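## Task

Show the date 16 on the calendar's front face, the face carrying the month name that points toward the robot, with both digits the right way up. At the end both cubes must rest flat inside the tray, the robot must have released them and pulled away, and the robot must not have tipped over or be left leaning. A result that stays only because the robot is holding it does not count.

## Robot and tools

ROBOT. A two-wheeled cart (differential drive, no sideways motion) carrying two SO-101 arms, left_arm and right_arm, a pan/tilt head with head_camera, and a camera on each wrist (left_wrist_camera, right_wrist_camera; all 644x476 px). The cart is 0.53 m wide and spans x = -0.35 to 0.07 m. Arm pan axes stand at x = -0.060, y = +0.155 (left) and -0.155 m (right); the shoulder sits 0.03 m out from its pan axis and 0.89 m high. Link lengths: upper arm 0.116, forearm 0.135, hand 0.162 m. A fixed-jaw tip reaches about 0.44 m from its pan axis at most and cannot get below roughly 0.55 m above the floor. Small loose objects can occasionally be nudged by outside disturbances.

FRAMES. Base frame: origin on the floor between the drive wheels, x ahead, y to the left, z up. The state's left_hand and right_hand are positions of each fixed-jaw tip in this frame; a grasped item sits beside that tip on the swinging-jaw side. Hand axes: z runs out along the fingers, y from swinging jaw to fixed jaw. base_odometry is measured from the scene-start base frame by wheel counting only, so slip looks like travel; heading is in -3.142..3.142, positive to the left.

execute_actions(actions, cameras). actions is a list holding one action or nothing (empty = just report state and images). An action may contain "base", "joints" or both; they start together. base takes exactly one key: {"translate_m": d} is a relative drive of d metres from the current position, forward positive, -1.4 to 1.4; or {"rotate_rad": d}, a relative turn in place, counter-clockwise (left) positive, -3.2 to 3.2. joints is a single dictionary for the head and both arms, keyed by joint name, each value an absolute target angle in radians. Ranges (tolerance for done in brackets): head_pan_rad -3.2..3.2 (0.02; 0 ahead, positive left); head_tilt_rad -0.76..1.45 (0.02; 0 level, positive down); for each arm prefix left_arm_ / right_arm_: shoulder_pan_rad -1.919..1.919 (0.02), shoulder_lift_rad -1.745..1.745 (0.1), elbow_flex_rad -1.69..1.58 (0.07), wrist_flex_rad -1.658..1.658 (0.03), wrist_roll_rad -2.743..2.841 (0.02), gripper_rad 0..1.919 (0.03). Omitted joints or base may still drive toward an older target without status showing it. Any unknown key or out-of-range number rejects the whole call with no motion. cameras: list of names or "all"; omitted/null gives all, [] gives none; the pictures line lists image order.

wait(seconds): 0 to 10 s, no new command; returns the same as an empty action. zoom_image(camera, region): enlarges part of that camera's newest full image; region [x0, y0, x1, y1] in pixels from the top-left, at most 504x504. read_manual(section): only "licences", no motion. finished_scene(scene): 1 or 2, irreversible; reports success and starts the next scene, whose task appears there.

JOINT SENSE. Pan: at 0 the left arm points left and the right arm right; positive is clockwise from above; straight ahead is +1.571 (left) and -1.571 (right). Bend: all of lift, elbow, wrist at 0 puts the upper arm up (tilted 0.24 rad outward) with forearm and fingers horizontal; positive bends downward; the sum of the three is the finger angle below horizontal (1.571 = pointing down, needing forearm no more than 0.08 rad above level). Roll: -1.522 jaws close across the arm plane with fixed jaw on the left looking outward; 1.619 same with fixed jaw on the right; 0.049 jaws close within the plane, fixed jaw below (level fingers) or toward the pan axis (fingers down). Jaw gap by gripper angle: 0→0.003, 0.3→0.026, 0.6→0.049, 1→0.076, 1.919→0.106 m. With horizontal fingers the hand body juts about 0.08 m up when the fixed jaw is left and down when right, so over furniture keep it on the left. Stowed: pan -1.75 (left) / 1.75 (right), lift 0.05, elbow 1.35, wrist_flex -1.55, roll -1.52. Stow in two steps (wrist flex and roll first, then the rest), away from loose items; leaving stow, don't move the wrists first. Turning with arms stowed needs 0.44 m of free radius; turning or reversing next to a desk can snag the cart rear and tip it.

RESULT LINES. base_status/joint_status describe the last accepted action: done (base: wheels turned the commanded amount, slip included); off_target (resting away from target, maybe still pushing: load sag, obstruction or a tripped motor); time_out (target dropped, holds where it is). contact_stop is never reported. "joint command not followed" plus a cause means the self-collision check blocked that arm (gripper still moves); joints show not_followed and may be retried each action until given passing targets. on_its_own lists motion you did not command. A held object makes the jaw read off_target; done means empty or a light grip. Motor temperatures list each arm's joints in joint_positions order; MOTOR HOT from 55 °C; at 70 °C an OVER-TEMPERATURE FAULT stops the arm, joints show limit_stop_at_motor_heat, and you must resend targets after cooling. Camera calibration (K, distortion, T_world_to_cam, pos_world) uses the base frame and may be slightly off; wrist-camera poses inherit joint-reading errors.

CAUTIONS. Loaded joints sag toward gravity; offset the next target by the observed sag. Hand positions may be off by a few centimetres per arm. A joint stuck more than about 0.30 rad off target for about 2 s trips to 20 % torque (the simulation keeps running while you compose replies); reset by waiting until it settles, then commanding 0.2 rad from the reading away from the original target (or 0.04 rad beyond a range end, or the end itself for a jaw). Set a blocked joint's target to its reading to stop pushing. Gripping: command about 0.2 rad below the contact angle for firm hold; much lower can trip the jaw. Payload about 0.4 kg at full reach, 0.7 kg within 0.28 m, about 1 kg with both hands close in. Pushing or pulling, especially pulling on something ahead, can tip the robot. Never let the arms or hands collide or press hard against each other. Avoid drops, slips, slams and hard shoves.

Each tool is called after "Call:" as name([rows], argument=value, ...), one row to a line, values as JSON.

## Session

Call:
execute_actions([
  {"joints":{"head_tilt_rad":0.4,"right_arm_shoulder_pan_rad":-1.57,"right_arm_shoulder_lift_rad":-0.5,"right_arm_elbow_flex_rad":0.4}},
], cameras=["head_camera"])

Scene clock: 3.17 s.
Motor temperatures (°C, as the motors report them): left_arm=[29 25 28 27 25] | right_arm=[28 26 27 27 28]
base_odometry: x=+0.000 y=+0.000 heading=+0.000 (m, m, rad; odometry frame)
base_status: not commanded
joint_positions: head_pan_rad=+0.025 head_tilt_rad=+0.393 left_arm_shoulder_pan_rad=-1.758 left_arm_shoulder_lift_rad=+0.080 left_arm_elbow_flex_rad=+1.361 left_arm_wrist_flex_rad=-1.559 left_arm_wrist_roll_rad=-1.545 left_arm_gripper_rad=+1.920 right_arm_shoulder_pan_rad=-1.559 right_arm_shoulder_lift_rad=-0.473 right_arm_elbow_flex_rad=+0.440 right_arm_wrist_flex_rad=-1.447 right_arm_wrist_roll_rad=-1.495 right_arm_gripper_rad=+1.920
joint_status: all done
left_hand: x=-0.3035 y=+0.1009 z=+0.8897 quat_wxyz=(-0.079, -0.662, -0.055, +0.743) (m; base frame)
right_hand: x=+0.0938 y=-0.1491 z=+1.1765 quat_wxyz=(+0.999, +0.000, +0.045, -0.019) (m; base frame)
pictures: head_camera
camera_calibration (this result's frames):
head_camera: T_world_to_cam=[[0.0439507, -0.998846, -0.0193906, 0.0195309], [-0.376535, 0.00141611, -0.926401, 1.09122], [0.925359, 0.0480172, -0.376038, 0.46811], [0, 0, 0, 1]] pos_world=[-0.0231456, -0.00451427, 1.18731]
Images, in order (width x height): head_camera 644x476.

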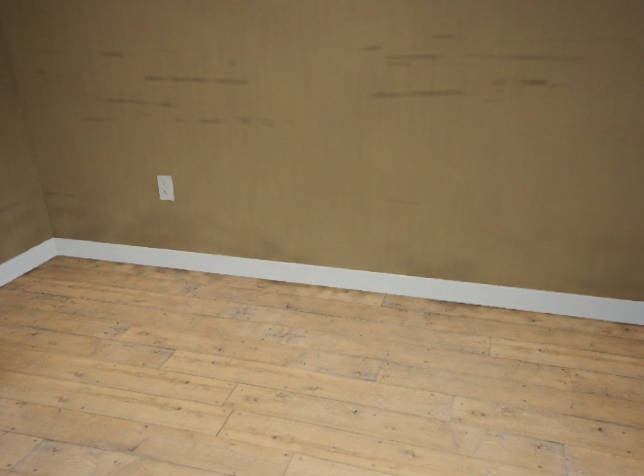

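Call:
execute_actions([
  {"joints":{"head_pan_rad":1.3,"right_arm_wrist_flex_rad":0}},
])

Scene clock: 12.10 s.
Motor temperatures (°C, as the motors report them): left_arm=[29 25 28 27 25] | right_arm=[28 26 27 27 28]
base_odometry: x=+0.000 y=+0.000 heading=+0.000 (m, m, rad; odometry frame)
base_status: not commanded
joint_positions: head_pan_rad=+1.290 head_tilt_rad=+0.393 left_arm_shoulder_pan_rad=-1.758 left_arm_shoulder_lift_rad=+0.080 left_arm_elbow_flex_rad=+1.361 left_arm_wrist_flex_rad=-1.559 left_arm_wrist_roll_rad=-1.545 left_arm_gripper_rad=+1.920 right_arm_shoulder_pan_rad=-1.559 right_arm_shoulder_lift_rad=-0.474 right_arm_elbow_flex_rad=+0.438 right_arm_wrist_flex_rad=-0.003 right_arm_wrist_roll_rad=-1.495 right_arm_gripper_rad=+1.920
joint_status: all done
left_hand: x=-0.3035 y=+0.1009 z=+0.8897 quat_wxyz=(-0.079, -0.662, -0.055, +0.743) (m; base frame)
right_hand: x=+0.2390 y=-0.1508 z=+1.0229 quat_wxyz=(+0.721, -0.005, +0.693, -0.014) (m; base frame)
pictures: head_camera, left_wrist_camera, right_wrist_camera
camera_calibration (this result's frames):
head_camera: T_world_to_cam=[[0.965769, -0.258679, -0.019391, 0.0628568], [-0.114671, -0.358674, -0.926393, 1.10352], [0.232684, 0.896905, -0.376059, 0.435578], [0, 0, 0, 1]] pos_world=[-0.035516, 0.0213909, 1.18731]
left_wrist_camera: T_world_to_cam=[[-0.212343, 0.976467, -0.0377085, -0.135519], [0.433521, 0.0595499, -0.899174, 0.949699], [-0.875768, -0.207281, -0.435964, 0.211498], [0, 0, 0, 1]] pos_world=[-0.255267, 0.119614, 0.94104]
right_wrist_camera: T_world_to_cam=[[0.0221849, -0.999754, 0.000706572, -0.159346], [-0.506828, -0.0118559, -0.861966, 1.02033], [0.861762, 0.0187645, -0.506966, 0.384696], [0, 0, 0, 1]] pos_world=[0.18915, -0.154428, 1.07463]
Images, in order (width x height): head_camera 644x476, left_wrist_camera 644x476, right_wrist_camera 644x476.

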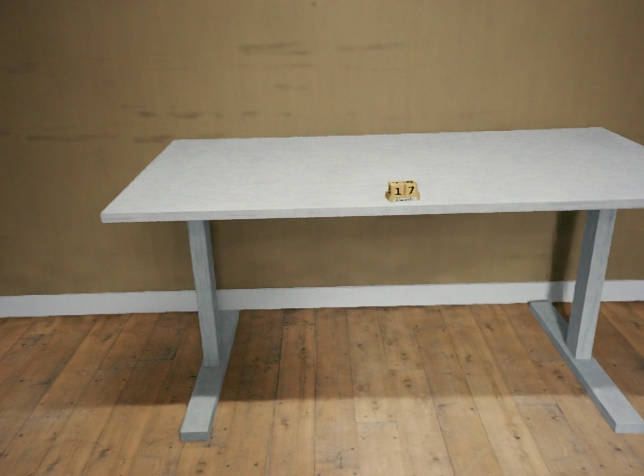

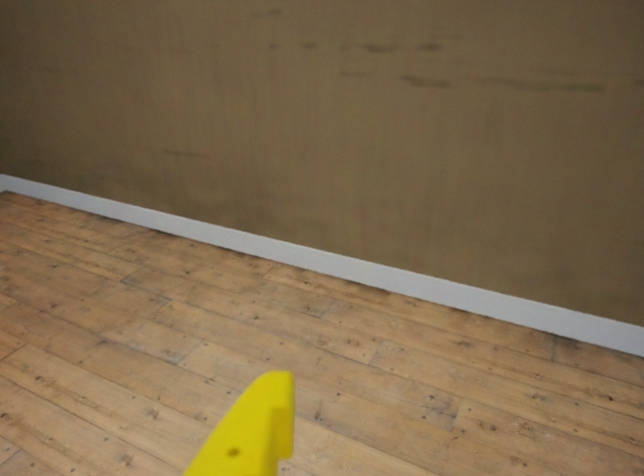

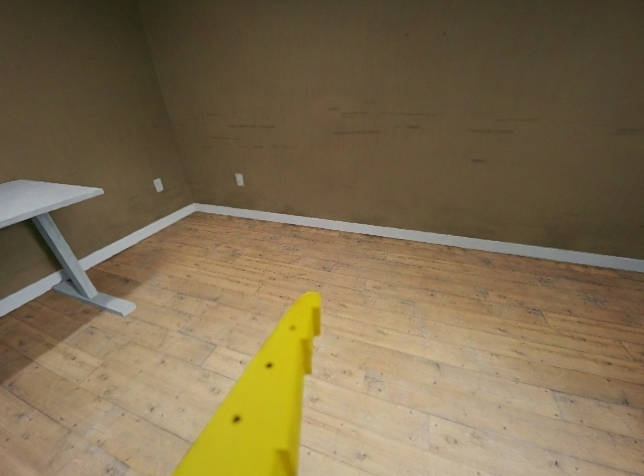

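Call:
execute_actions([
  {"base":{"rotate_rad":1.3},"joints":{"head_pan_rad":0,"head_tilt_rad":0.8,"right_arm_wrist_flex_rad":0.9,"right_arm_gripper_rad":0.75}},
], cameras=[])

Call:
execute_actions([
  {"base":{"translate_m":0.95}},
], cameras=["head_camera","right_wrist_camera"])

Scene clock: 19.90 s.
Motor temperatures (°C, as the motors report them): left_arm=[29 25 28 27 25] | right_arm=[28 26 27 27 28]
base_odometry: x=-0.001 y=+0.000 heading=+1.299 (m, m, rad; odometry frame)
base_status: done
joint_positions: head_pan_rad=+0.010 head_tilt_rad=+0.795 left_arm_shoulder_pan_rad=-1.758 left_arm_shoulder_lift_rad=+0.080 left_arm_elbow_flex_rad=+1.361 left_arm_wrist_flex_rad=-1.559 left_arm_wrist_roll_rad=-1.545 left_arm_gripper_rad=+1.920 right_arm_shoulder_pan_rad=-1.559 right_arm_shoulder_lift_rad=-0.474 right_arm_elbow_flex_rad=+0.438 right_arm_wrist_flex_rad=+0.896 right_arm_wrist_roll_rad=-1.495 right_arm_gripper_rad=+0.760
joint_status: all done
left_hand: x=-0.3035 y=+0.1009 z=+0.8897 quat_wxyz=(-0.079, -0.662, -0.055, +0.743) (m; base frame)
right_hand: x=+0.1831 y=-0.1502 z=+0.8951 quat_wxyz=(+0.348, -0.007, +0.937, -0.007) (m; base frame)
pictures: none
No camera images: the call's "cameras" was empty. Leave "cameras" out to get every camera's image.

Scene clock: 25.57 s.
Motor temperatures (°C, as the motors report them): left_arm=[29 25 28 27 25] | right_arm=[28 26 27 27 28]
base_odometry: x=+0.254 y=+0.916 heading=+1.297 (m, m, rad; odometry frame)
base_status: done
joint_positions: head_pan_rad=+0.010 head_tilt_rad=+0.795 left_arm_shoulder_pan_rad=-1.758 left_arm_shoulder_lift_rad=+0.080 left_arm_elbow_flex_rad=+1.361 left_arm_wrist_flex_rad=-1.559 left_arm_wrist_roll_rad=-1.545 left_arm_gripper_rad=+1.920 right_arm_shoulder_pan_rad=-1.559 right_arm_shoulder_lift_rad=-0.474 right_arm_elbow_flex_rad=+0.438 right_arm_wrist_flex_rad=+0.897 right_arm_wrist_roll_rad=-1.495 right_arm_gripper_rad=+0.760
joint_status: not commanded
left_hand: x=-0.3035 y=+0.1009 z=+0.8897 quat_wxyz=(-0.079, -0.662, -0.055, +0.743) (m; base frame)
right_hand: x=+0.1829 y=-0.1502 z=+0.8950 quat_wxyz=(+0.347, -0.007, +0.938, -0.007) (m; base frame)
pictures: head_camera, right_wrist_camera
camera_calibration (this result's frames):
head_camera: T_world_to_cam=[[0.019943, -0.999481, -0.0253075, 0.0252129], [-0.708515, 0.00373116, -0.705686, 0.821574], [0.705414, 0.0320042, -0.708073, 0.839945], [0, 0, 0, 1]] pos_world=[-0.0109137, -0.00474738, 1.17515]
right_wrist_camera: T_world_to_cam=[[0.00984093, -0.999607, -0.0262478, -0.13094], [-0.990345, -0.00611324, -0.138491, 0.323415], [0.138276, 0.0273573, -0.990016, 0.934119], [0, 0, 0, 1]] pos_world=[0.192415, -0.154467, 0.966146]
Images, in order (width x height): head_camera 644x476, right_wrist_camera 644x476.

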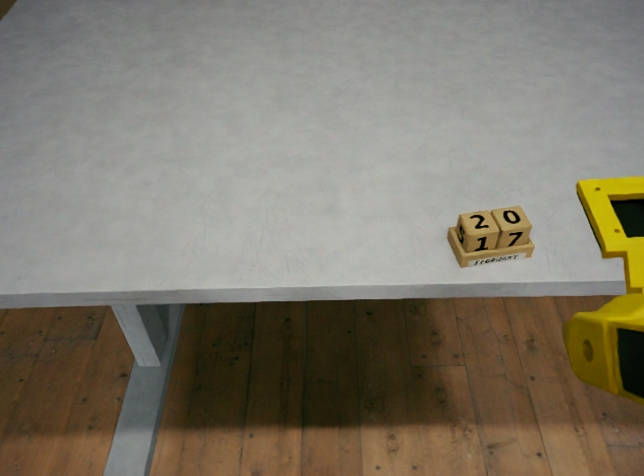

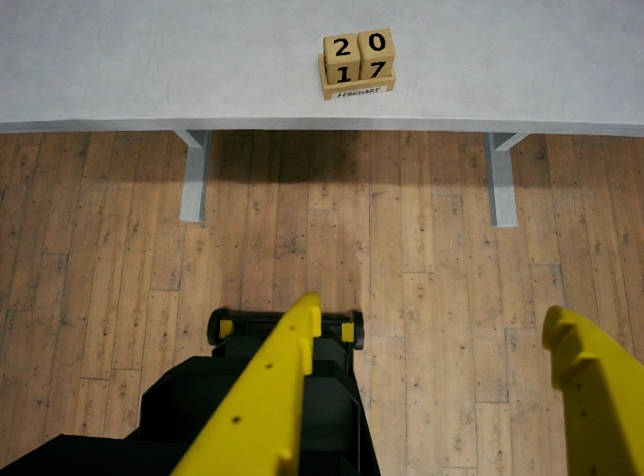

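Call:
execute_actions([
  {"base":{"translate_m":0.245},"joints":{"right_arm_shoulder_pan_rad":-1.33,"right_arm_shoulder_lift_rad":0.4,"right_arm_elbow_flex_rad":-0.4,"right_arm_wrist_flex_rad":1.45,"right_arm_wrist_roll_rad":-2.05,"head_pan_rad":-0.5,"head_tilt_rad":1.1}},
], cameras=["head_camera","right_wrist_camera"])

Scene clock: 40.80 s.
Motor temperatures (°C, as the motors report them): left_arm=[29 25 28 27 25] | right_arm=[28 26 27 27 28]
base_odometry: x=+0.320 y=+1.151 heading=+1.294 (m, m, rad; odometry frame)
base_status: done
joint_positions: head_pan_rad=-0.490 head_tilt_rad=+1.095 left_arm_shoulder_pan_rad=-1.758 left_arm_shoulder_lift_rad=+0.080 left_arm_elbow_flex_rad=+1.361 left_arm_wrist_flex_rad=-1.559 left_arm_wrist_roll_rad=-1.545 left_arm_gripper_rad=+1.920 right_arm_shoulder_pan_rad=-1.341 right_arm_shoulder_lift_rad=+0.414 right_arm_elbow_flex_rad=-0.361 right_arm_wrist_flex_rad=+1.442 right_arm_wrist_roll_rad=-2.040 right_arm_gripper_rad=+0.760
joint_status: all done
left_hand: x=-0.3035 y=+0.1009 z=+0.8897 quat_wxyz=(-0.079, -0.662, -0.055, +0.743) (m; base frame)
right_hand: x=+0.1872 y=-0.2058 z=+0.8241 quat_wxyz=(+0.038, +0.365, +0.930, +0.005) (m; base frame)
pictures: head_camera, right_wrist_camera
camera_calibration (this result's frames):
head_camera: T_world_to_cam=[[-0.46869, -0.882946, -0.0271313, 0.00434635], [-0.776222, 0.42631, -0.464478, 0.540762], [0.421675, -0.196636, -0.885169, 1.03045], [0, 0, 0, 1]] pos_world=[-0.012726, -0.0240715, 1.16341]
right_wrist_camera: T_world_to_cam=[[-0.695247, -0.715009, -0.0734396, 0.0409653], [-0.651998, 0.584353, 0.483146, -0.136596], [-0.302539, 0.383788, -0.872454, 0.923864], [0, 0, 0, 1]] pos_world=[0.218925, -0.245457, 0.875033]
Images, in order (width x height): head_camera 644x476, right_wrist_camera 644x476.

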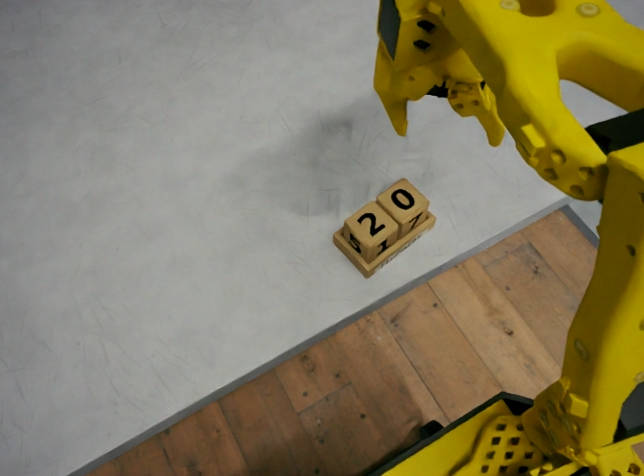

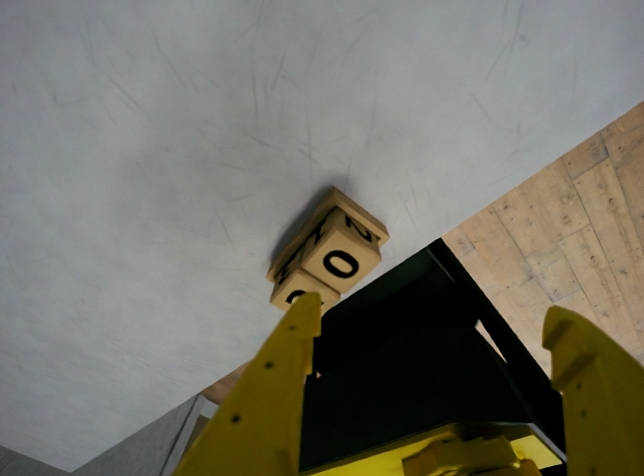

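Call:
execute_actions([
  {"joints":{"right_arm_shoulder_pan_rad":-1.435,"right_arm_shoulder_lift_rad":0.47,"right_arm_elbow_flex_rad":-0.19,"right_arm_wrist_flex_rad":1.27,"right_arm_wrist_roll_rad":-2.74}},
], cameras=["right_wrist_camera"])

Scene clock: 52.23 s.
Motor temperatures (°C, as the motors report them): left_arm=[29 25 28 27 25] | right_arm=[28 26 27 27 28]
base_odometry: x=+0.320 y=+1.151 heading=+1.294 (m, m, rad; odometry frame)
base_status: not commanded
joint_positions: head_pan_rad=-0.490 head_tilt_rad=+1.095 left_arm_shoulder_pan_rad=-1.758 left_arm_shoulder_lift_rad=+0.080 left_arm_elbow_flex_rad=+1.361 left_arm_wrist_flex_rad=-1.559 left_arm_wrist_roll_rad=-1.545 left_arm_gripper_rad=+1.920 right_arm_shoulder_pan_rad=-1.424 right_arm_shoulder_lift_rad=+0.485 right_arm_elbow_flex_rad=-0.189 right_arm_wrist_flex_rad=+1.278 right_arm_wrist_roll_rad=-2.707 right_arm_gripper_rad=+0.760
joint_status: right_arm_wrist_roll_rad off_target (ended at -2.707, target -2.740); the others done
joint sent to its limit — the command would take right_arm_wrist_roll_rad past its lower limit, so that joint was sent only as far as its limit.
left_hand: x=-0.3035 y=+0.1009 z=+0.8897 quat_wxyz=(-0.079, -0.662, -0.055, +0.743) (m; base frame)
right_hand: x=+0.1829 y=-0.1879 z=+0.7858 quat_wxyz=(-0.001, +0.618, +0.786, +0.000) (m; base frame)
pictures: right_wrist_camera
camera_calibration (this result's frames):
right_wrist_camera: T_world_to_cam=[[-0.977226, -0.209744, -0.0322008, 0.162114], [-0.19351, 0.818552, 0.540857, -0.216517], [-0.0870837, 0.534771, -0.840498, 0.84611], [0, 0, 0, 1]] pos_world=[0.190206, -0.241242, 0.833479]
Images, in order (width x height): right_wrist_camera 644x476.

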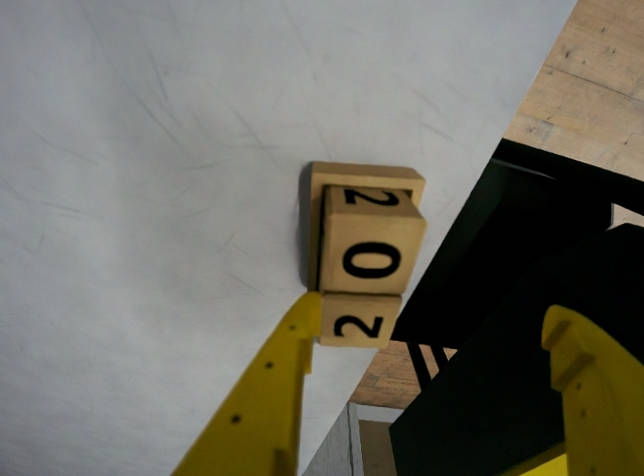

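Call:
execute_actions([
  {"base":{"translate_m":0.005}},
], cameras=[])

Call:
execute_actions([
  {"joints":{"right_arm_shoulder_lift_rad":0.59,"right_arm_elbow_flex_rad":-0.13,"right_arm_wrist_flex_rad":1.09}},
], cameras=["right_wrist_camera"])

Scene clock: 59.60 s.
Motor temperatures (°C, as the motors report them): left_arm=[29 25 28 27 25] | right_arm=[28 26 27 27 28]
base_odometry: x=+0.322 y=+1.156 heading=+1.293 (m, m, rad; odometry frame)
base_status: done
joint_positions: head_pan_rad=-0.490 head_tilt_rad=+1.095 left_arm_shoulder_pan_rad=-1.758 left_arm_shoulder_lift_rad=+0.080 left_arm_elbow_flex_rad=+1.361 left_arm_wrist_flex_rad=-1.559 left_arm_wrist_roll_rad=-1.545 left_arm_gripper_rad=+1.920 right_arm_shoulder_pan_rad=-1.424 right_arm_shoulder_lift_rad=+0.485 right_arm_elbow_flex_rad=-0.189 right_arm_wrist_flex_rad=+1.278 right_arm_wrist_roll_rad=-2.707 right_arm_gripper_rad=+0.760
joint_status: not commanded
left_hand: x=-0.3035 y=+0.1009 z=+0.8897 quat_wxyz=(-0.079, -0.662, -0.055, +0.743) (m; base frame)
right_hand: x=+0.1829 y=-0.1879 z=+0.7858 quat_wxyz=(-0.001, +0.618, +0.786, +0.000) (m; base frame)
pictures: none
No camera images: the call's "cameras" was empty. Leave "cameras" out to get every camera's image.

Scene clock: 60.47 s.
Motor temperatures (°C, as the motors report them): left_arm=[29 25 28 27 25] | right_arm=[28 26 27 27 28]
base_odometry: x=+0.322 y=+1.156 heading=+1.293 (m, m, rad; odometry frame)
base_status: not commanded
joint_positions: head_pan_rad=-0.490 head_tilt_rad=+1.095 left_arm_shoulder_pan_rad=-1.758 left_arm_shoulder_lift_rad=+0.080 left_arm_elbow_flex_rad=+1.361 left_arm_wrist_flex_rad=-1.559 left_arm_wrist_roll_rad=-1.545 left_arm_gripper_rad=+1.920 right_arm_shoulder_pan_rad=-1.424 right_arm_shoulder_lift_rad=+0.604 right_arm_elbow_flex_rad=-0.130 right_arm_wrist_flex_rad=+1.098 right_arm_wrist_roll_rad=-2.707 right_arm_gripper_rad=+0.760
joint_status: all done
left_hand: x=-0.3035 y=+0.1009 z=+0.8897 quat_wxyz=(-0.079, -0.662, -0.055, +0.743) (m; base frame)
right_hand: x=+0.1845 y=-0.1881 z=+0.7532 quat_wxyz=(-0.001, +0.618, +0.786, +0.000) (m; base frame)
pictures: right_wrist_camera
camera_calibration (this result's frames):
right_wrist_camera: T_world_to_cam=[[-0.977226, -0.209744, -0.0322008, 0.162531], [-0.19351, 0.818552, 0.540857, -0.1984], [-0.0870837, 0.534771, -0.840498, 0.818972], [0, 0, 0, 1]] pos_world=[0.191756, -0.241471, 0.800884]
Images, in order (width x height): right_wrist_camera 644x476.

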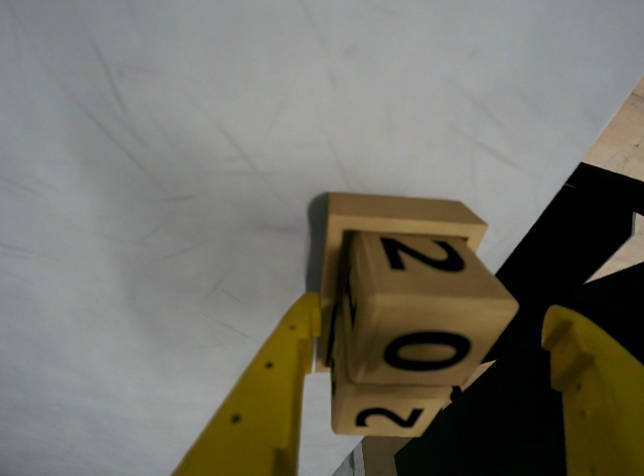

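Call:
execute_actions([
  {"base":{"translate_m":-0.006},"joints":{"right_arm_shoulder_lift_rad":0.6}},
], cameras=[])

Call:
execute_actions([
  {"joints":{"right_arm_gripper_rad":0.22}},
], cameras=["right_wrist_camera"])

Call:
execute_actions([
  {"joints":{"right_arm_shoulder_lift_rad":0.4,"right_arm_elbow_flex_rad":-0.25,"right_arm_wrist_flex_rad":1.34}},
], cameras=[])

Call:
execute_actions([
  {"joints":{"right_arm_shoulder_pan_rad":-1.0,"right_arm_wrist_roll_rad":0.32}},
], cameras=[])

Call:
execute_actions([
  {"joints":{"right_arm_shoulder_lift_rad":0.63,"right_arm_elbow_flex_rad":-0.1,"right_arm_wrist_flex_rad":1.02}},
], cameras=["right_wrist_camera","head_camera"])

Scene clock: 70.23 s.
Motor temperatures (°C, as the motors report them): left_arm=[29 25 28 27 25] | right_arm=[28 26 27 27 28]
base_odometry: x=+0.320 y=+1.150 heading=+1.293 (m, m, rad; odometry frame)
base_status: done
joint_positions: head_pan_rad=-0.490 head_tilt_rad=+1.095 left_arm_shoulder_pan_rad=-1.758 left_arm_shoulder_lift_rad=+0.080 left_arm_elbow_flex_rad=+1.361 left_arm_wrist_flex_rad=-1.559 left_arm_wrist_roll_rad=-1.545 left_arm_gripper_rad=+1.920 right_arm_shoulder_pan_rad=-1.424 right_arm_shoulder_lift_rad=+0.613 right_arm_elbow_flex_rad=-0.130 right_arm_wrist_flex_rad=+1.098 right_arm_wrist_roll_rad=-2.707 right_arm_gripper_rad=+0.760
joint_status: all done
left_hand: x=-0.3035 y=+0.1009 z=+0.8897 quat_wxyz=(-0.079, -0.662, -0.055, +0.743) (m; base frame)
right_hand: x=+0.1832 y=-0.1879 z=+0.7512 quat_wxyz=(-0.005, +0.618, +0.786, -0.003) (m; base frame)
pictures: none
No camera images: the call's "cameras" was empty. Leave "cameras" out to get every camera's image.

Scene clock: 71.03 s.
Motor temperatures (°C, as the motors report them): left_arm=[29 25 28 27 25] | right_arm=[28 26 27 27 28]
base_odometry: x=+0.320 y=+1.150 heading=+1.293 (m, m, rad; odometry frame)
base_status: not commanded
joint_positions: head_pan_rad=-0.490 head_tilt_rad=+1.095 left_arm_shoulder_pan_rad=-1.758 left_arm_shoulder_lift_rad=+0.080 left_arm_elbow_flex_rad=+1.361 left_arm_wrist_flex_rad=-1.559 left_arm_wrist_roll_rad=-1.545 left_arm_gripper_rad=+1.920 right_arm_shoulder_pan_rad=-1.424 right_arm_shoulder_lift_rad=+0.613 right_arm_elbow_flex_rad=-0.128 right_arm_wrist_flex_rad=+1.098 right_arm_wrist_roll_rad=-2.707 right_arm_gripper_rad=+0.390
joint_status: right_arm_gripper_rad off_target (ended at +0.390, target +0.220)
left_hand: x=-0.3035 y=+0.1009 z=+0.8897 quat_wxyz=(-0.079, -0.662, -0.055, +0.743) (m; base frame)
right_hand: x=+0.1828 y=-0.1879 z=+0.7510 quat_wxyz=(-0.006, +0.618, +0.786, -0.003) (m; base frame)
pictures: right_wrist_camera
camera_calibration (this result's frames):
right_wrist_camera: T_world_to_cam=[[-0.977515, -0.209702, -0.0221484, 0.153436], [-0.187747, 0.817699, 0.544168, -0.201432], [-0.0960022, 0.53609, -0.838684, 0.817386], [0, 0, 0, 1]] pos_world=[0.190639, -0.241306, 0.79854]
Images, in order (width x height): right_wrist_camera 644x476.

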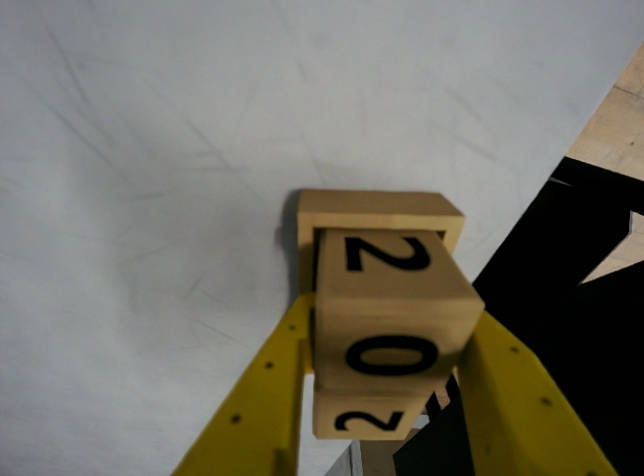

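Scene clock: 71.97 s.
Motor temperatures (°C, as the motors report them): left_arm=[29 25 28 27 25] | right_arm=[28 26 27 27 28]
base_odometry: x=+0.320 y=+1.150 heading=+1.293 (m, m, rad; odometry frame)
base_status: not commanded
joint_positions: head_pan_rad=-0.490 head_tilt_rad=+1.095 left_arm_shoulder_pan_rad=-1.758 left_arm_shoulder_lift_rad=+0.080 left_arm_elbow_flex_rad=+1.361 left_arm_wrist_flex_rad=-1.559 left_arm_wrist_roll_rad=-1.545 left_arm_gripper_rad=+1.920 right_arm_shoulder_pan_rad=-1.424 right_arm_shoulder_lift_rad=+0.455 right_arm_elbow_flex_rad=-0.214 right_arm_wrist_flex_rad=+1.331 right_arm_wrist_roll_rad=-2.707 right_arm_gripper_rad=+0.390
joint_status: all done
left_hand: x=-0.3035 y=+0.1009 z=+0.8897 quat_wxyz=(-0.079, -0.662, -0.055, +0.743) (m; base frame)
right_hand: x=+0.1820 y=-0.1878 z=+0.7950 quat_wxyz=(-0.001, +0.618, +0.786, +0.000) (m; base frame)
pictures: none
No camera images: the call's "cameras" was empty. Leave "cameras" out to get every camera's image.

Scene clock: 75.07 s.
Motor temperatures (°C, as the motors report them): left_arm=[29 25 28 27 25] | right_arm=[28 26 27 27 28]
base_odometry: x=+0.320 y=+1.150 heading=+1.293 (m, m, rad; odometry frame)
base_status: not commanded
joint_positions: head_pan_rad=-0.490 head_tilt_rad=+1.095 left_arm_shoulder_pan_rad=-1.758 left_arm_shoulder_lift_rad=+0.080 left_arm_elbow_flex_rad=+1.361 left_arm_wrist_flex_rad=-1.559 left_arm_wrist_roll_rad=-1.545 left_arm_gripper_rad=+1.920 right_arm_shoulder_pan_rad=-1.011 right_arm_shoulder_lift_rad=+0.455 right_arm_elbow_flex_rad=-0.214 right_arm_wrist_flex_rad=+1.331 right_arm_wrist_roll_rad=+0.310 right_arm_gripper_rad=+0.390
joint_status: all done
left_hand: x=-0.3035 y=+0.1009 z=+0.8897 quat_wxyz=(-0.079, -0.662, -0.055, +0.743) (m; base frame)
right_hand: x=+0.1331 y=-0.2788 z=+0.7951 quat_wxyz=(+0.000, -0.594, +0.804, +0.001) (m; base frame)
pictures: none
No camera images: the call's "cameras" was empty. Leave "cameras" out to get every camera's image.

Scene clock: 76.07 s.
Motor temperatures (°C, as the motors report them): left_arm=[29 25 28 27 25] | right_arm=[28 26 27 27 28]
base_odometry: x=+0.320 y=+1.150 heading=+1.293 (m, m, rad; odometry frame)
base_status: not commanded
joint_positions: head_pan_rad=-0.490 head_tilt_rad=+1.095 left_arm_shoulder_pan_rad=-1.758 left_arm_shoulder_lift_rad=+0.080 left_arm_elbow_flex_rad=+1.361 left_arm_wrist_flex_rad=-1.559 left_arm_wrist_roll_rad=-1.545 left_arm_gripper_rad=+1.920 right_arm_shoulder_pan_rad=-1.011 right_arm_shoulder_lift_rad=+0.646 right_arm_elbow_flex_rad=-0.097 right_arm_wrist_flex_rad=+1.029 right_arm_wrist_roll_rad=+0.310 right_arm_gripper_rad=+0.390
joint_status: all done
left_hand: x=-0.3035 y=+0.1009 z=+0.8897 quat_wxyz=(-0.079, -0.662, -0.055, +0.743) (m; base frame)
right_hand: x=+0.1334 y=-0.2790 z=+0.7407 quat_wxyz=(-0.001, -0.594, +0.804, +0.003) (m; base frame)
pictures: head_camera, right_wrist_camera
camera_calibration (this result's frames):
head_camera: T_world_to_cam=[[-0.468779, -0.882899, -0.0271314, 0.00434226], [-0.776194, 0.426396, -0.464446, 0.540726], [0.421628, -0.196663, -0.885186, 1.03046], [0, 0, 0, 1]] pos_world=[-0.012728, -0.0240752, 1.16341]
right_wrist_camera: T_world_to_cam=[[0.946751, -0.319415, -0.0404597, -0.187944], [-0.248538, -0.804921, 0.538824, -0.571258], [-0.204675, -0.500076, -0.841446, 0.58033], [0, 0, 0, 1]] pos_world=[0.154736, -0.22964, 0.78852]
Images, in order (width x height): head_camera 644x476, right_wrist_camera 644x476.

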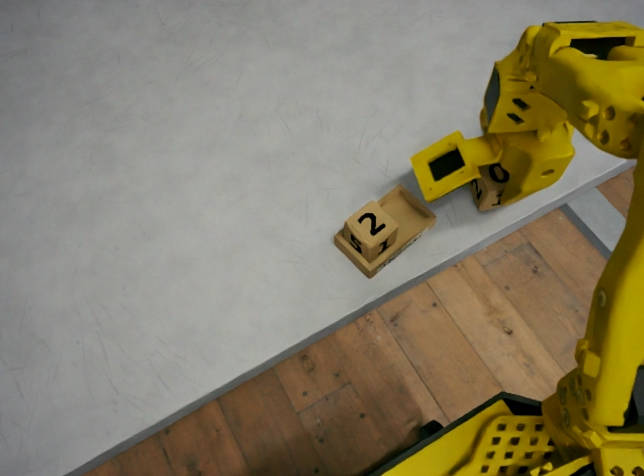

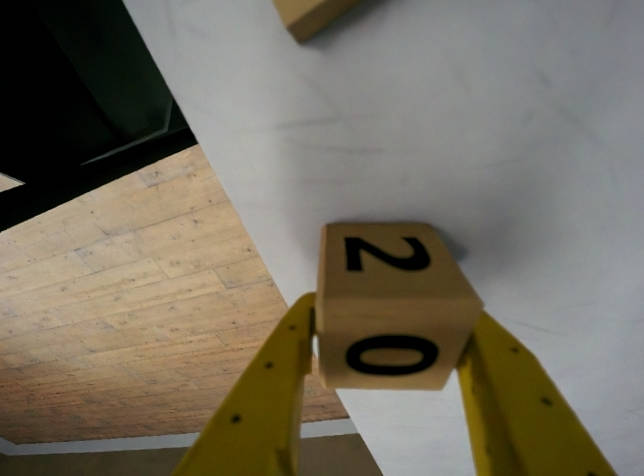

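Call:
execute_actions([
  {"joints":{"right_arm_gripper_rad":0.75}},
], cameras=[])

Call:
execute_actions([
  {"joints":{"right_arm_shoulder_lift_rad":0.35,"right_arm_elbow_flex_rad":-0.2,"right_arm_wrist_flex_rad":1.34}},
], cameras=[])

Call:
execute_actions([
  {"base":{"translate_m":-0.16},"joints":{"right_arm_shoulder_pan_rad":-1.25,"right_arm_wrist_roll_rad":-1.5,"right_arm_wrist_flex_rad":-1.0,"head_tilt_rad":0.9,"head_pan_rad":-0.7}},
], cameras=[])

Call:
execute_actions([
  {"joints":{"right_arm_shoulder_lift_rad":1.48,"right_arm_elbow_flex_rad":-0.17,"right_arm_wrist_flex_rad":-1.35}},
], cameras=["right_wrist_camera","head_camera"])

Scene clock: 86.57 s.
Motor temperatures (°C, as the motors report them): left_arm=[29 25 28 27 25] | right_arm=[28 26 27 27 28]
base_odometry: x=+0.320 y=+1.150 heading=+1.293 (m, m, rad; odometry frame)
base_status: not commanded
joint_positions: head_pan_rad=-0.490 head_tilt_rad=+1.095 left_arm_shoulder_pan_rad=-1.758 left_arm_shoulder_lift_rad=+0.080 left_arm_elbow_flex_rad=+1.361 left_arm_wrist_flex_rad=-1.559 left_arm_wrist_roll_rad=-1.545 left_arm_gripper_rad=+1.920 right_arm_shoulder_pan_rad=-1.011 right_arm_shoulder_lift_rad=+0.646 right_arm_elbow_flex_rad=-0.097 right_arm_wrist_flex_rad=+1.029 right_arm_wrist_roll_rad=+0.310 right_arm_gripper_rad=+0.739
joint_status: all done
left_hand: x=-0.3035 y=+0.1009 z=+0.8897 quat_wxyz=(-0.079, -0.662, -0.055, +0.743) (m; base frame)
right_hand: x=+0.1334 y=-0.2790 z=+0.7407 quat_wxyz=(-0.001, -0.594, +0.804, +0.003) (m; base frame)
pictures: none
No camera images: the call's "cameras" was empty. Leave "cameras" out to get every camera's image.

Scene clock: 87.57 s.
Motor temperatures (°C, as the motors report them): left_arm=[29 25 28 27 25] | right_arm=[28 26 27 27 28]
base_odometry: x=+0.320 y=+1.150 heading=+1.293 (m, m, rad; odometry frame)
base_status: not commanded
joint_positions: head_pan_rad=-0.490 head_tilt_rad=+1.095 left_arm_shoulder_pan_rad=-1.758 left_arm_shoulder_lift_rad=+0.080 left_arm_elbow_flex_rad=+1.361 left_arm_wrist_flex_rad=-1.559 left_arm_wrist_roll_rad=-1.545 left_arm_gripper_rad=+1.920 right_arm_shoulder_pan_rad=-1.011 right_arm_shoulder_lift_rad=+0.400 right_arm_elbow_flex_rad=-0.165 right_arm_wrist_flex_rad=+1.333 right_arm_wrist_roll_rad=+0.310 right_arm_gripper_rad=+0.740
joint_status: all done
left_hand: x=-0.3035 y=+0.1009 z=+0.8897 quat_wxyz=(-0.079, -0.662, -0.055, +0.743) (m; base frame)
right_hand: x=+0.1296 y=-0.2766 z=+0.7998 quat_wxyz=(+0.000, -0.594, +0.804, -0.001) (m; base frame)
pictures: none
No camera images: the call's "cameras" was empty. Leave "cameras" out to get every camera's image.

Scene clock: 89.87 s.
Motor temperatures (°C, as the motors report them): left_arm=[29 25 28 27 25] | right_arm=[28 26 27 27 28]
base_odometry: x=+0.276 y=+0.996 heading=+1.295 (m, m, rad; odometry frame)
base_status: done
joint_positions: head_pan_rad=-0.690 head_tilt_rad=+0.915 left_arm_shoulder_pan_rad=-1.758 left_arm_shoulder_lift_rad=+0.080 left_arm_elbow_flex_rad=+1.361 left_arm_wrist_flex_rad=-1.559 left_arm_wrist_roll_rad=-1.545 left_arm_gripper_rad=+1.920 right_arm_shoulder_pan_rad=-1.238 right_arm_shoulder_lift_rad=+0.400 right_arm_elbow_flex_rad=-0.165 right_arm_wrist_flex_rad=-0.987 right_arm_wrist_roll_rad=-1.491 right_arm_gripper_rad=+0.740
joint_status: all done
left_hand: x=-0.3035 y=+0.1009 z=+0.8897 quat_wxyz=(-0.079, -0.662, -0.055, +0.743) (m; base frame)
right_hand: x=+0.2734 y=-0.2620 z=+1.0696 quat_wxyz=(+0.902, +0.060, +0.394, -0.166) (m; base frame)
pictures: none
No camera images: the call's "cameras" was empty. Leave "cameras" out to get every camera's image.

Scene clock: 91.27 s.
Motor temperatures (°C, as the motors report them): left_arm=[29 25 28 27 25] | right_arm=[28 26 27 27 28]
base_odometry: x=+0.276 y=+0.996 heading=+1.295 (m, m, rad; odometry frame)
base_status: not commanded
joint_positions: head_pan_rad=-0.690 head_tilt_rad=+0.915 left_arm_shoulder_pan_rad=-1.758 left_arm_shoulder_lift_rad=+0.080 left_arm_elbow_flex_rad=+1.361 left_arm_wrist_flex_rad=-1.559 left_arm_wrist_roll_rad=-1.545 left_arm_gripper_rad=+1.920 right_arm_shoulder_pan_rad=-1.238 right_arm_shoulder_lift_rad=+1.495 right_arm_elbow_flex_rad=-0.165 right_arm_wrist_flex_rad=-1.332 right_arm_wrist_roll_rad=-1.491 right_arm_gripper_rad=+0.740
joint_status: all done
left_hand: x=-0.3035 y=+0.1009 z=+0.8897 quat_wxyz=(-0.079, -0.662, -0.055, +0.743) (m; base frame)
right_hand: x=+0.2662 y=-0.2595 z=+0.7445 quat_wxyz=(+0.696, +0.106, +0.699, -0.128) (m; base frame)
pictures: head_camera, right_wrist_camera
camera_calibration (this result's frames):
head_camera: T_world_to_cam=[[-0.631159, -0.775207, -0.0263218, -0.00422145], [-0.600625, 0.509927, -0.615812, 0.7232], [0.490804, -0.372866, -0.787453, 0.921225], [0, 0, 0, 1]] pos_world=[-0.0204332, -0.0285586, 1.17067]
right_wrist_camera: T_world_to_cam=[[-0.294006, -0.955795, 0.00399958, -0.17524], [-0.516889, 0.155474, -0.841816, 0.823905], [0.803982, -0.249566, -0.53975, 0.192324], [0, 0, 0, 1]] pos_world=[0.21972, -0.247592, 0.798084]
Images, in order (width x height): head_camera 644x476, right_wrist_camera 644x476.

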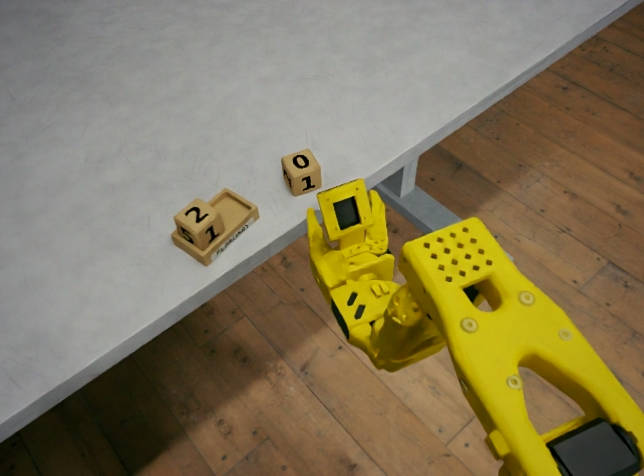

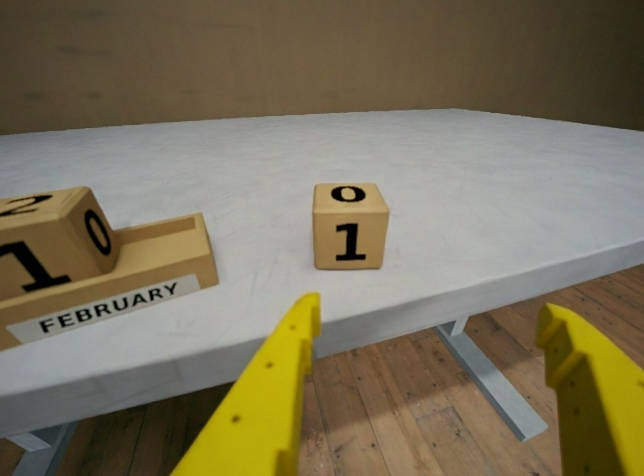

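Call:
execute_actions([
  {"base":{"translate_m":0.04},"joints":{"right_arm_shoulder_pan_rad":-1.21}},
], cameras=["right_wrist_camera"])

Scene clock: 103.97 s.
Motor temperatures (°C, as the motors report them): left_arm=[29 25 28 27 25] | right_arm=[28 26 27 27 28]
base_odometry: x=+0.287 y=+1.035 heading=+1.295 (m, m, rad; odometry frame)
base_status: done
joint_positions: head_pan_rad=-0.690 head_tilt_rad=+0.915 left_arm_shoulder_pan_rad=-1.758 left_arm_shoulder_lift_rad=+0.080 left_arm_elbow_flex_rad=+1.361 left_arm_wrist_flex_rad=-1.559 left_arm_wrist_roll_rad=-1.545 left_arm_gripper_rad=+1.920 right_arm_shoulder_pan_rad=-1.221 right_arm_shoulder_lift_rad=+1.495 right_arm_elbow_flex_rad=-0.165 right_arm_wrist_flex_rad=-1.332 right_arm_wrist_roll_rad=-1.491 right_arm_gripper_rad=+0.740
joint_status: all done
left_hand: x=-0.3035 y=+0.1009 z=+0.8897 quat_wxyz=(-0.079, -0.662, -0.055, +0.743) (m; base frame)
right_hand: x=+0.2644 y=-0.2650 z=+0.7445 quat_wxyz=(+0.695, +0.112, +0.698, -0.134) (m; base frame)
pictures: right_wrist_camera
camera_calibration (this result's frames):
right_wrist_camera: T_world_to_cam=[[-0.310091, -0.950698, 0.00399958, -0.175415], [-0.514192, 0.164174, -0.841816, 0.825415], [0.799656, -0.263096, -0.53975, 0.189968], [0, 0, 0, 1]] pos_world=[0.218118, -0.252298, 0.798084]
Images, in order (width x height): right_wrist_camera 644x476.

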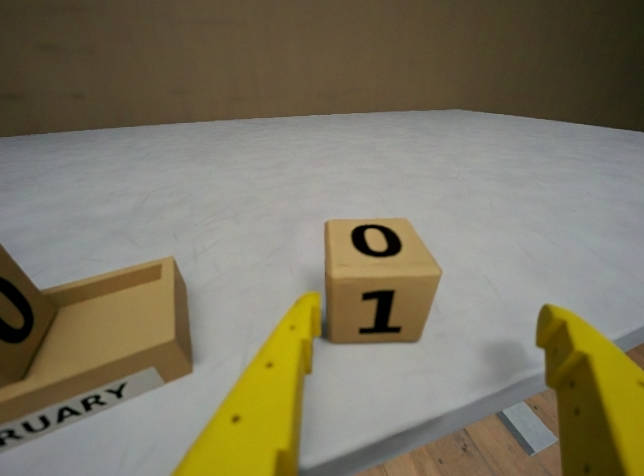

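Call:
execute_actions([
  {"base":{"translate_m":0.028},"joints":{"right_arm_shoulder_pan_rad":-1.19,"right_arm_shoulder_lift_rad":1.53,"right_arm_wrist_flex_rad":-1.4}},
], cameras=["right_wrist_camera"])

Scene clock: 111.77 s.
Motor temperatures (°C, as the motors report them): left_arm=[29 25 28 27 25] | right_arm=[28 26 27 27 28]
base_odometry: x=+0.295 y=+1.063 heading=+1.295 (m, m, rad; odometry frame)
base_status: done
joint_positions: head_pan_rad=-0.690 head_tilt_rad=+0.915 left_arm_shoulder_pan_rad=-1.758 left_arm_shoulder_lift_rad=+0.080 left_arm_elbow_flex_rad=+1.361 left_arm_wrist_flex_rad=-1.559 left_arm_wrist_roll_rad=-1.545 left_arm_gripper_rad=+1.920 right_arm_shoulder_pan_rad=-1.202 right_arm_shoulder_lift_rad=+1.546 right_arm_elbow_flex_rad=-0.165 right_arm_wrist_flex_rad=-1.384 right_arm_wrist_roll_rad=-1.491 right_arm_gripper_rad=+0.740
joint_status: all done
left_hand: x=-0.3035 y=+0.1009 z=+0.8897 quat_wxyz=(-0.079, -0.662, -0.055, +0.743) (m; base frame)
right_hand: x=+0.2549 y=-0.2686 z=+0.7372 quat_wxyz=(+0.694, +0.119, +0.696, -0.141) (m; base frame)
pictures: right_wrist_camera
camera_calibration (this result's frames):
right_wrist_camera: T_world_to_cam=[[-0.328993, -0.944324, 0.00405182, -0.175305], [-0.509611, 0.173928, -0.842642, 0.817116], [0.795022, -0.279288, -0.538459, 0.188566], [0, 0, 0, 1]] pos_world=[0.208823, -0.255, 0.790782]
Images, in order (width x height): right_wrist_camera 644x476.

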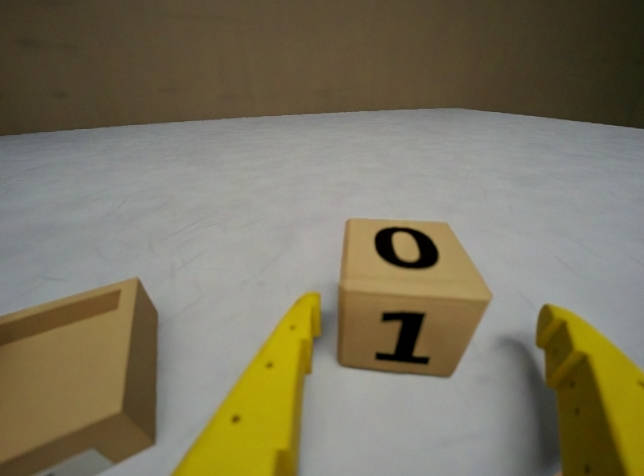

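Call:
execute_actions([
  {"base":{"translate_m":0.005},"joints":{"right_arm_shoulder_pan_rad":-1.175}},
], cameras=[])

Call:
execute_actions([
  {"joints":{"right_arm_gripper_rad":0.22}},
], cameras=["right_wrist_camera"])

Call:
execute_actions([
  {"joints":{"right_arm_shoulder_lift_rad":0.4,"right_arm_wrist_flex_rad":-0.4}},
], cameras=[])

Call:
execute_actions([
  {"base":{"translate_m":0.086},"joints":{"right_arm_shoulder_pan_rad":-1.43,"right_arm_wrist_roll_rad":-2.72,"right_arm_wrist_flex_rad":1.29,"head_tilt_rad":1.05}},
], cameras=[])

Call:
execute_actions([
  {"joints":{"right_arm_shoulder_lift_rad":0.545,"right_arm_elbow_flex_rad":-0.15,"right_arm_wrist_flex_rad":1.165}},
], cameras=["right_wrist_camera","head_camera"])

Scene clock: 123.33 s.
Motor temperatures (°C, as the motors report them): left_arm=[29 25 28 27 25] | right_arm=[28 26 27 27 28]
base_odometry: x=+0.296 y=+1.068 heading=+1.295 (m, m, rad; odometry frame)
base_status: done
joint_positions: head_pan_rad=-0.690 head_tilt_rad=+0.915 left_arm_shoulder_pan_rad=-1.758 left_arm_shoulder_lift_rad=+0.080 left_arm_elbow_flex_rad=+1.361 left_arm_wrist_flex_rad=-1.559 left_arm_wrist_roll_rad=-1.545 left_arm_gripper_rad=+1.920 right_arm_shoulder_pan_rad=-1.185 right_arm_shoulder_lift_rad=+1.546 right_arm_elbow_flex_rad=-0.165 right_arm_wrist_flex_rad=-1.393 right_arm_wrist_roll_rad=-1.492 right_arm_gripper_rad=+0.740
joint_status: all done
left_hand: x=-0.3035 y=+0.1009 z=+0.8897 quat_wxyz=(-0.079, -0.662, -0.055, +0.743) (m; base frame)
right_hand: x=+0.2529 y=-0.2739 z=+0.7387 quat_wxyz=(+0.696, +0.125, +0.692, -0.147) (m; base frame)
pictures: none
No camera images: the call's "cameras" was empty. Leave "cameras" out to get every camera's image.

Scene clock: 124.13 s.
Motor temperatures (°C, as the motors report them): left_arm=[29 25 28 27 25] | right_arm=[28 26 27 27 28]
base_odometry: x=+0.296 y=+1.068 heading=+1.295 (m, m, rad; odometry frame)
base_status: not commanded
joint_positions: head_pan_rad=-0.690 head_tilt_rad=+0.915 left_arm_shoulder_pan_rad=-1.758 left_arm_shoulder_lift_rad=+0.080 left_arm_elbow_flex_rad=+1.361 left_arm_wrist_flex_rad=-1.559 left_arm_wrist_roll_rad=-1.545 left_arm_gripper_rad=+1.920 right_arm_shoulder_pan_rad=-1.185 right_arm_shoulder_lift_rad=+1.546 right_arm_elbow_flex_rad=-0.165 right_arm_wrist_flex_rad=-1.393 right_arm_wrist_roll_rad=-1.492 right_arm_gripper_rad=+0.393
joint_status: right_arm_gripper_rad off_target (ended at +0.393, target +0.220)
left_hand: x=-0.3035 y=+0.1009 z=+0.8897 quat_wxyz=(-0.079, -0.662, -0.055, +0.743) (m; base frame)
right_hand: x=+0.2529 y=-0.2739 z=+0.7387 quat_wxyz=(+0.696, +0.125, +0.692, -0.147) (m; base frame)
pictures: right_wrist_camera
camera_calibration (this result's frames):
right_wrist_camera: T_world_to_cam=[[-0.3449, -0.938635, 0.00283203, -0.174475], [-0.498912, 0.180767, -0.847591, 0.821113], [0.795066, -0.293747, -0.530643, 0.179709], [0, 0, 0, 1]] pos_world=[0.206606, -0.25941, 0.791823]
Images, in order (width x height): right_wrist_camera 644x476.

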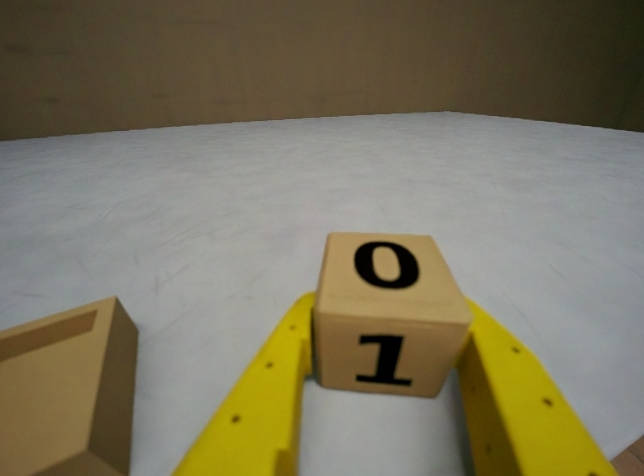

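Scene clock: 125.60 s.
Motor temperatures (°C, as the motors report them): left_arm=[29 25 28 27 25] | right_arm=[28 26 27 27 28]
base_odometry: x=+0.296 y=+1.068 heading=+1.295 (m, m, rad; odometry frame)
base_status: not commanded
joint_positions: head_pan_rad=-0.690 head_tilt_rad=+0.915 left_arm_shoulder_pan_rad=-1.758 left_arm_shoulder_lift_rad=+0.080 left_arm_elbow_flex_rad=+1.361 left_arm_wrist_flex_rad=-1.559 left_arm_wrist_roll_rad=-1.545 left_arm_gripper_rad=+1.920 right_arm_shoulder_pan_rad=-1.182 right_arm_shoulder_lift_rad=+0.466 right_arm_elbow_flex_rad=-0.163 right_arm_wrist_flex_rad=-0.401 right_arm_wrist_roll_rad=-1.492 right_arm_gripper_rad=+0.393
joint_status: all done
left_hand: x=-0.3035 y=+0.1009 z=+0.8897 quat_wxyz=(-0.079, -0.662, -0.055, +0.743) (m; base frame)
right_hand: x=+0.3094 y=-0.2982 z=+0.9619 quat_wxyz=(+0.725, +0.120, +0.661, -0.154) (m; base frame)
pictures: none
No camera images: the call's "cameras" was empty. Leave "cameras" out to get every camera's image.

Scene clock: 127.50 s.
Motor temperatures (°C, as the motors report them): left_arm=[29 25 28 27 25] | right_arm=[28 26 27 27 28]
base_odometry: x=+0.320 y=+1.150 heading=+1.294 (m, m, rad; odometry frame)
base_status: done
joint_positions: head_pan_rad=-0.690 head_tilt_rad=+1.045 left_arm_shoulder_pan_rad=-1.758 left_arm_shoulder_lift_rad=+0.080 left_arm_elbow_flex_rad=+1.361 left_arm_wrist_flex_rad=-1.559 left_arm_wrist_roll_rad=-1.545 left_arm_gripper_rad=+1.920 right_arm_shoulder_pan_rad=-1.419 right_arm_shoulder_lift_rad=+0.455 right_arm_elbow_flex_rad=-0.163 right_arm_wrist_flex_rad=+1.281 right_arm_wrist_roll_rad=-2.707 right_arm_gripper_rad=+0.393
joint_status: all done
joint sent to its limit — the command would take right_arm_wrist_roll_rad past its lower limit, so that joint was sent only as far as its limit.
left_hand: x=-0.3035 y=+0.1009 z=+0.8897 quat_wxyz=(-0.079, -0.662, -0.055, +0.743) (m; base frame)
right_hand: x=+0.1803 y=-0.1886 z=+0.7884 quat_wxyz=(-0.001, +0.620, +0.785, +0.000) (m; base frame)
pictures: none
No camera images: the call's "cameras" was empty. Leave "cameras" out to get every camera's image.

Scene clock: 128.27 s.
Motor temperatures (°C, as the motors report them): left_arm=[29 25 28 27 25] | right_arm=[28 26 27 27 28]
base_odometry: x=+0.320 y=+1.150 heading=+1.294 (m, m, rad; odometry frame)
base_status: not commanded
joint_positions: head_pan_rad=-0.690 head_tilt_rad=+1.045 left_arm_shoulder_pan_rad=-1.758 left_arm_shoulder_lift_rad=+0.080 left_arm_elbow_flex_rad=+1.361 left_arm_wrist_flex_rad=-1.559 left_arm_wrist_roll_rad=-1.545 left_arm_gripper_rad=+1.920 right_arm_shoulder_pan_rad=-1.419 right_arm_shoulder_lift_rad=+0.560 right_arm_elbow_flex_rad=-0.150 right_arm_wrist_flex_rad=+1.173 right_arm_wrist_roll_rad=-2.707 right_arm_gripper_rad=+0.393
joint_status: all done
left_hand: x=-0.3035 y=+0.1009 z=+0.8897 quat_wxyz=(-0.079, -0.662, -0.055, +0.743) (m; base frame)
right_hand: x=+0.1825 y=-0.1890 z=+0.7649 quat_wxyz=(-0.006, +0.620, +0.785, -0.003) (m; base frame)
pictures: head_camera, right_wrist_camera
camera_calibration (this result's frames):
head_camera: T_world_to_cam=[[-0.633976, -0.772881, -0.0269944, -0.00357969], [-0.657096, 0.55675, -0.508187, 0.59667], [0.407798, -0.304441, -0.860823, 1.00177], [0, 0, 0, 1]] pos_world=[-0.0187203, -0.0299822, 1.16547]
right_wrist_camera: T_world_to_cam=[[-0.978469, -0.205201, -0.0221484, 0.154231], [-0.183982, 0.818555, 0.544168, -0.20869], [-0.0935341, 0.536526, -0.838684, 0.829235], [0, 0, 0, 1]] pos_world=[0.190077, -0.242434, 0.812444]
Images, in order (width x height): head_camera 644x476, right_wrist_camera 644x476.

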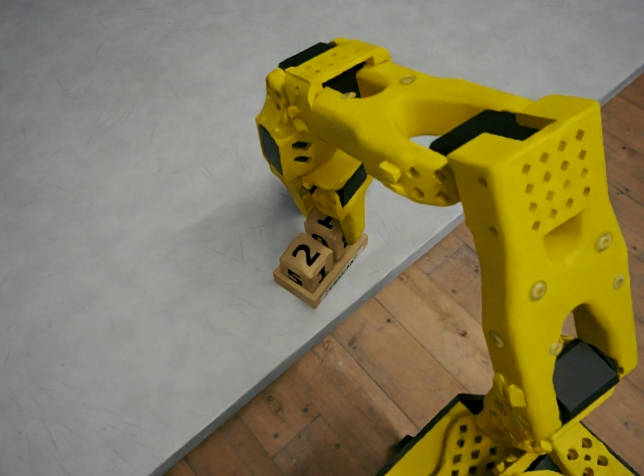

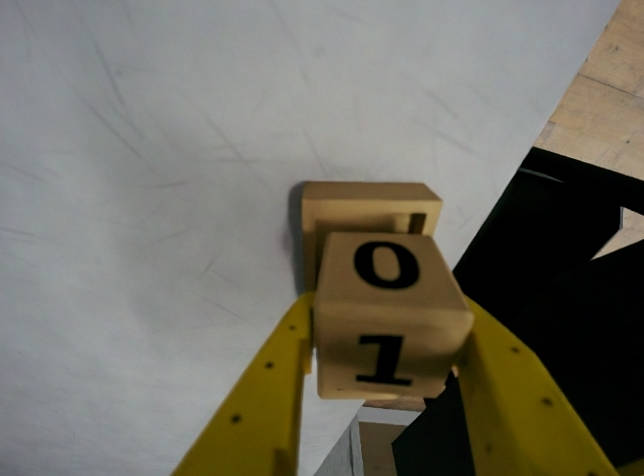

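Call:
execute_actions([
  {"joints":{"right_arm_shoulder_lift_rad":0.585,"right_arm_elbow_flex_rad":-0.13,"right_arm_wrist_flex_rad":1.085}},
], cameras=["right_wrist_camera"])

Scene clock: 132.57 s.
Motor temperatures (°C, as the motors report them): left_arm=[29 25 28 27 25] | right_arm=[28 26 27 27 28]
base_odometry: x=+0.320 y=+1.150 heading=+1.294 (m, m, rad; odometry frame)
base_status: not commanded
joint_positions: head_pan_rad=-0.690 head_tilt_rad=+1.045 left_arm_shoulder_pan_rad=-1.758 left_arm_shoulder_lift_rad=+0.080 left_arm_elbow_flex_rad=+1.361 left_arm_wrist_flex_rad=-1.559 left_arm_wrist_roll_rad=-1.545 left_arm_gripper_rad=+1.920 right_arm_shoulder_pan_rad=-1.419 right_arm_shoulder_lift_rad=+0.601 right_arm_elbow_flex_rad=-0.130 right_arm_wrist_flex_rad=+1.094 right_arm_wrist_roll_rad=-2.707 right_arm_gripper_rad=+0.393
joint_status: all done
left_hand: x=-0.3035 y=+0.1009 z=+0.8897 quat_wxyz=(-0.079, -0.662, -0.055, +0.743) (m; base frame)
right_hand: x=+0.1855 y=-0.1894 z=+0.7539 quat_wxyz=(+0.002, +0.620, +0.785, +0.001) (m; base frame)
pictures: right_wrist_camera
camera_calibration (this result's frames):
right_wrist_camera: T_world_to_cam=[[-0.977909, -0.205287, -0.0393789, 0.169642], [-0.193833, 0.820058, 0.538454, -0.195363], [-0.0782444, 0.534193, -0.841734, 0.819526], [0, 0, 0, 1]] pos_world=[0.19215, -0.24275, 0.801698]
Images, in order (width x height): right_wrist_camera 644x476.

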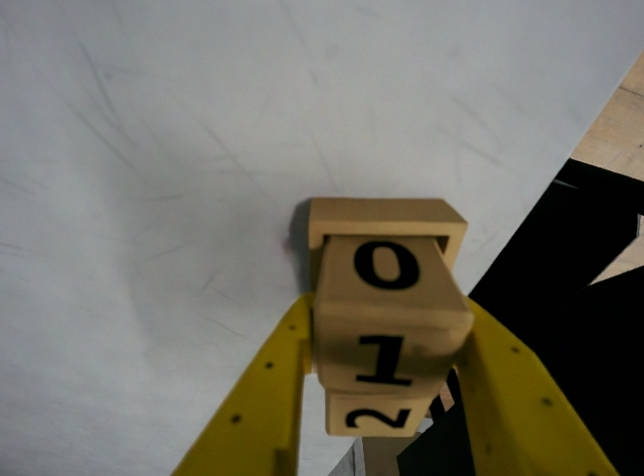

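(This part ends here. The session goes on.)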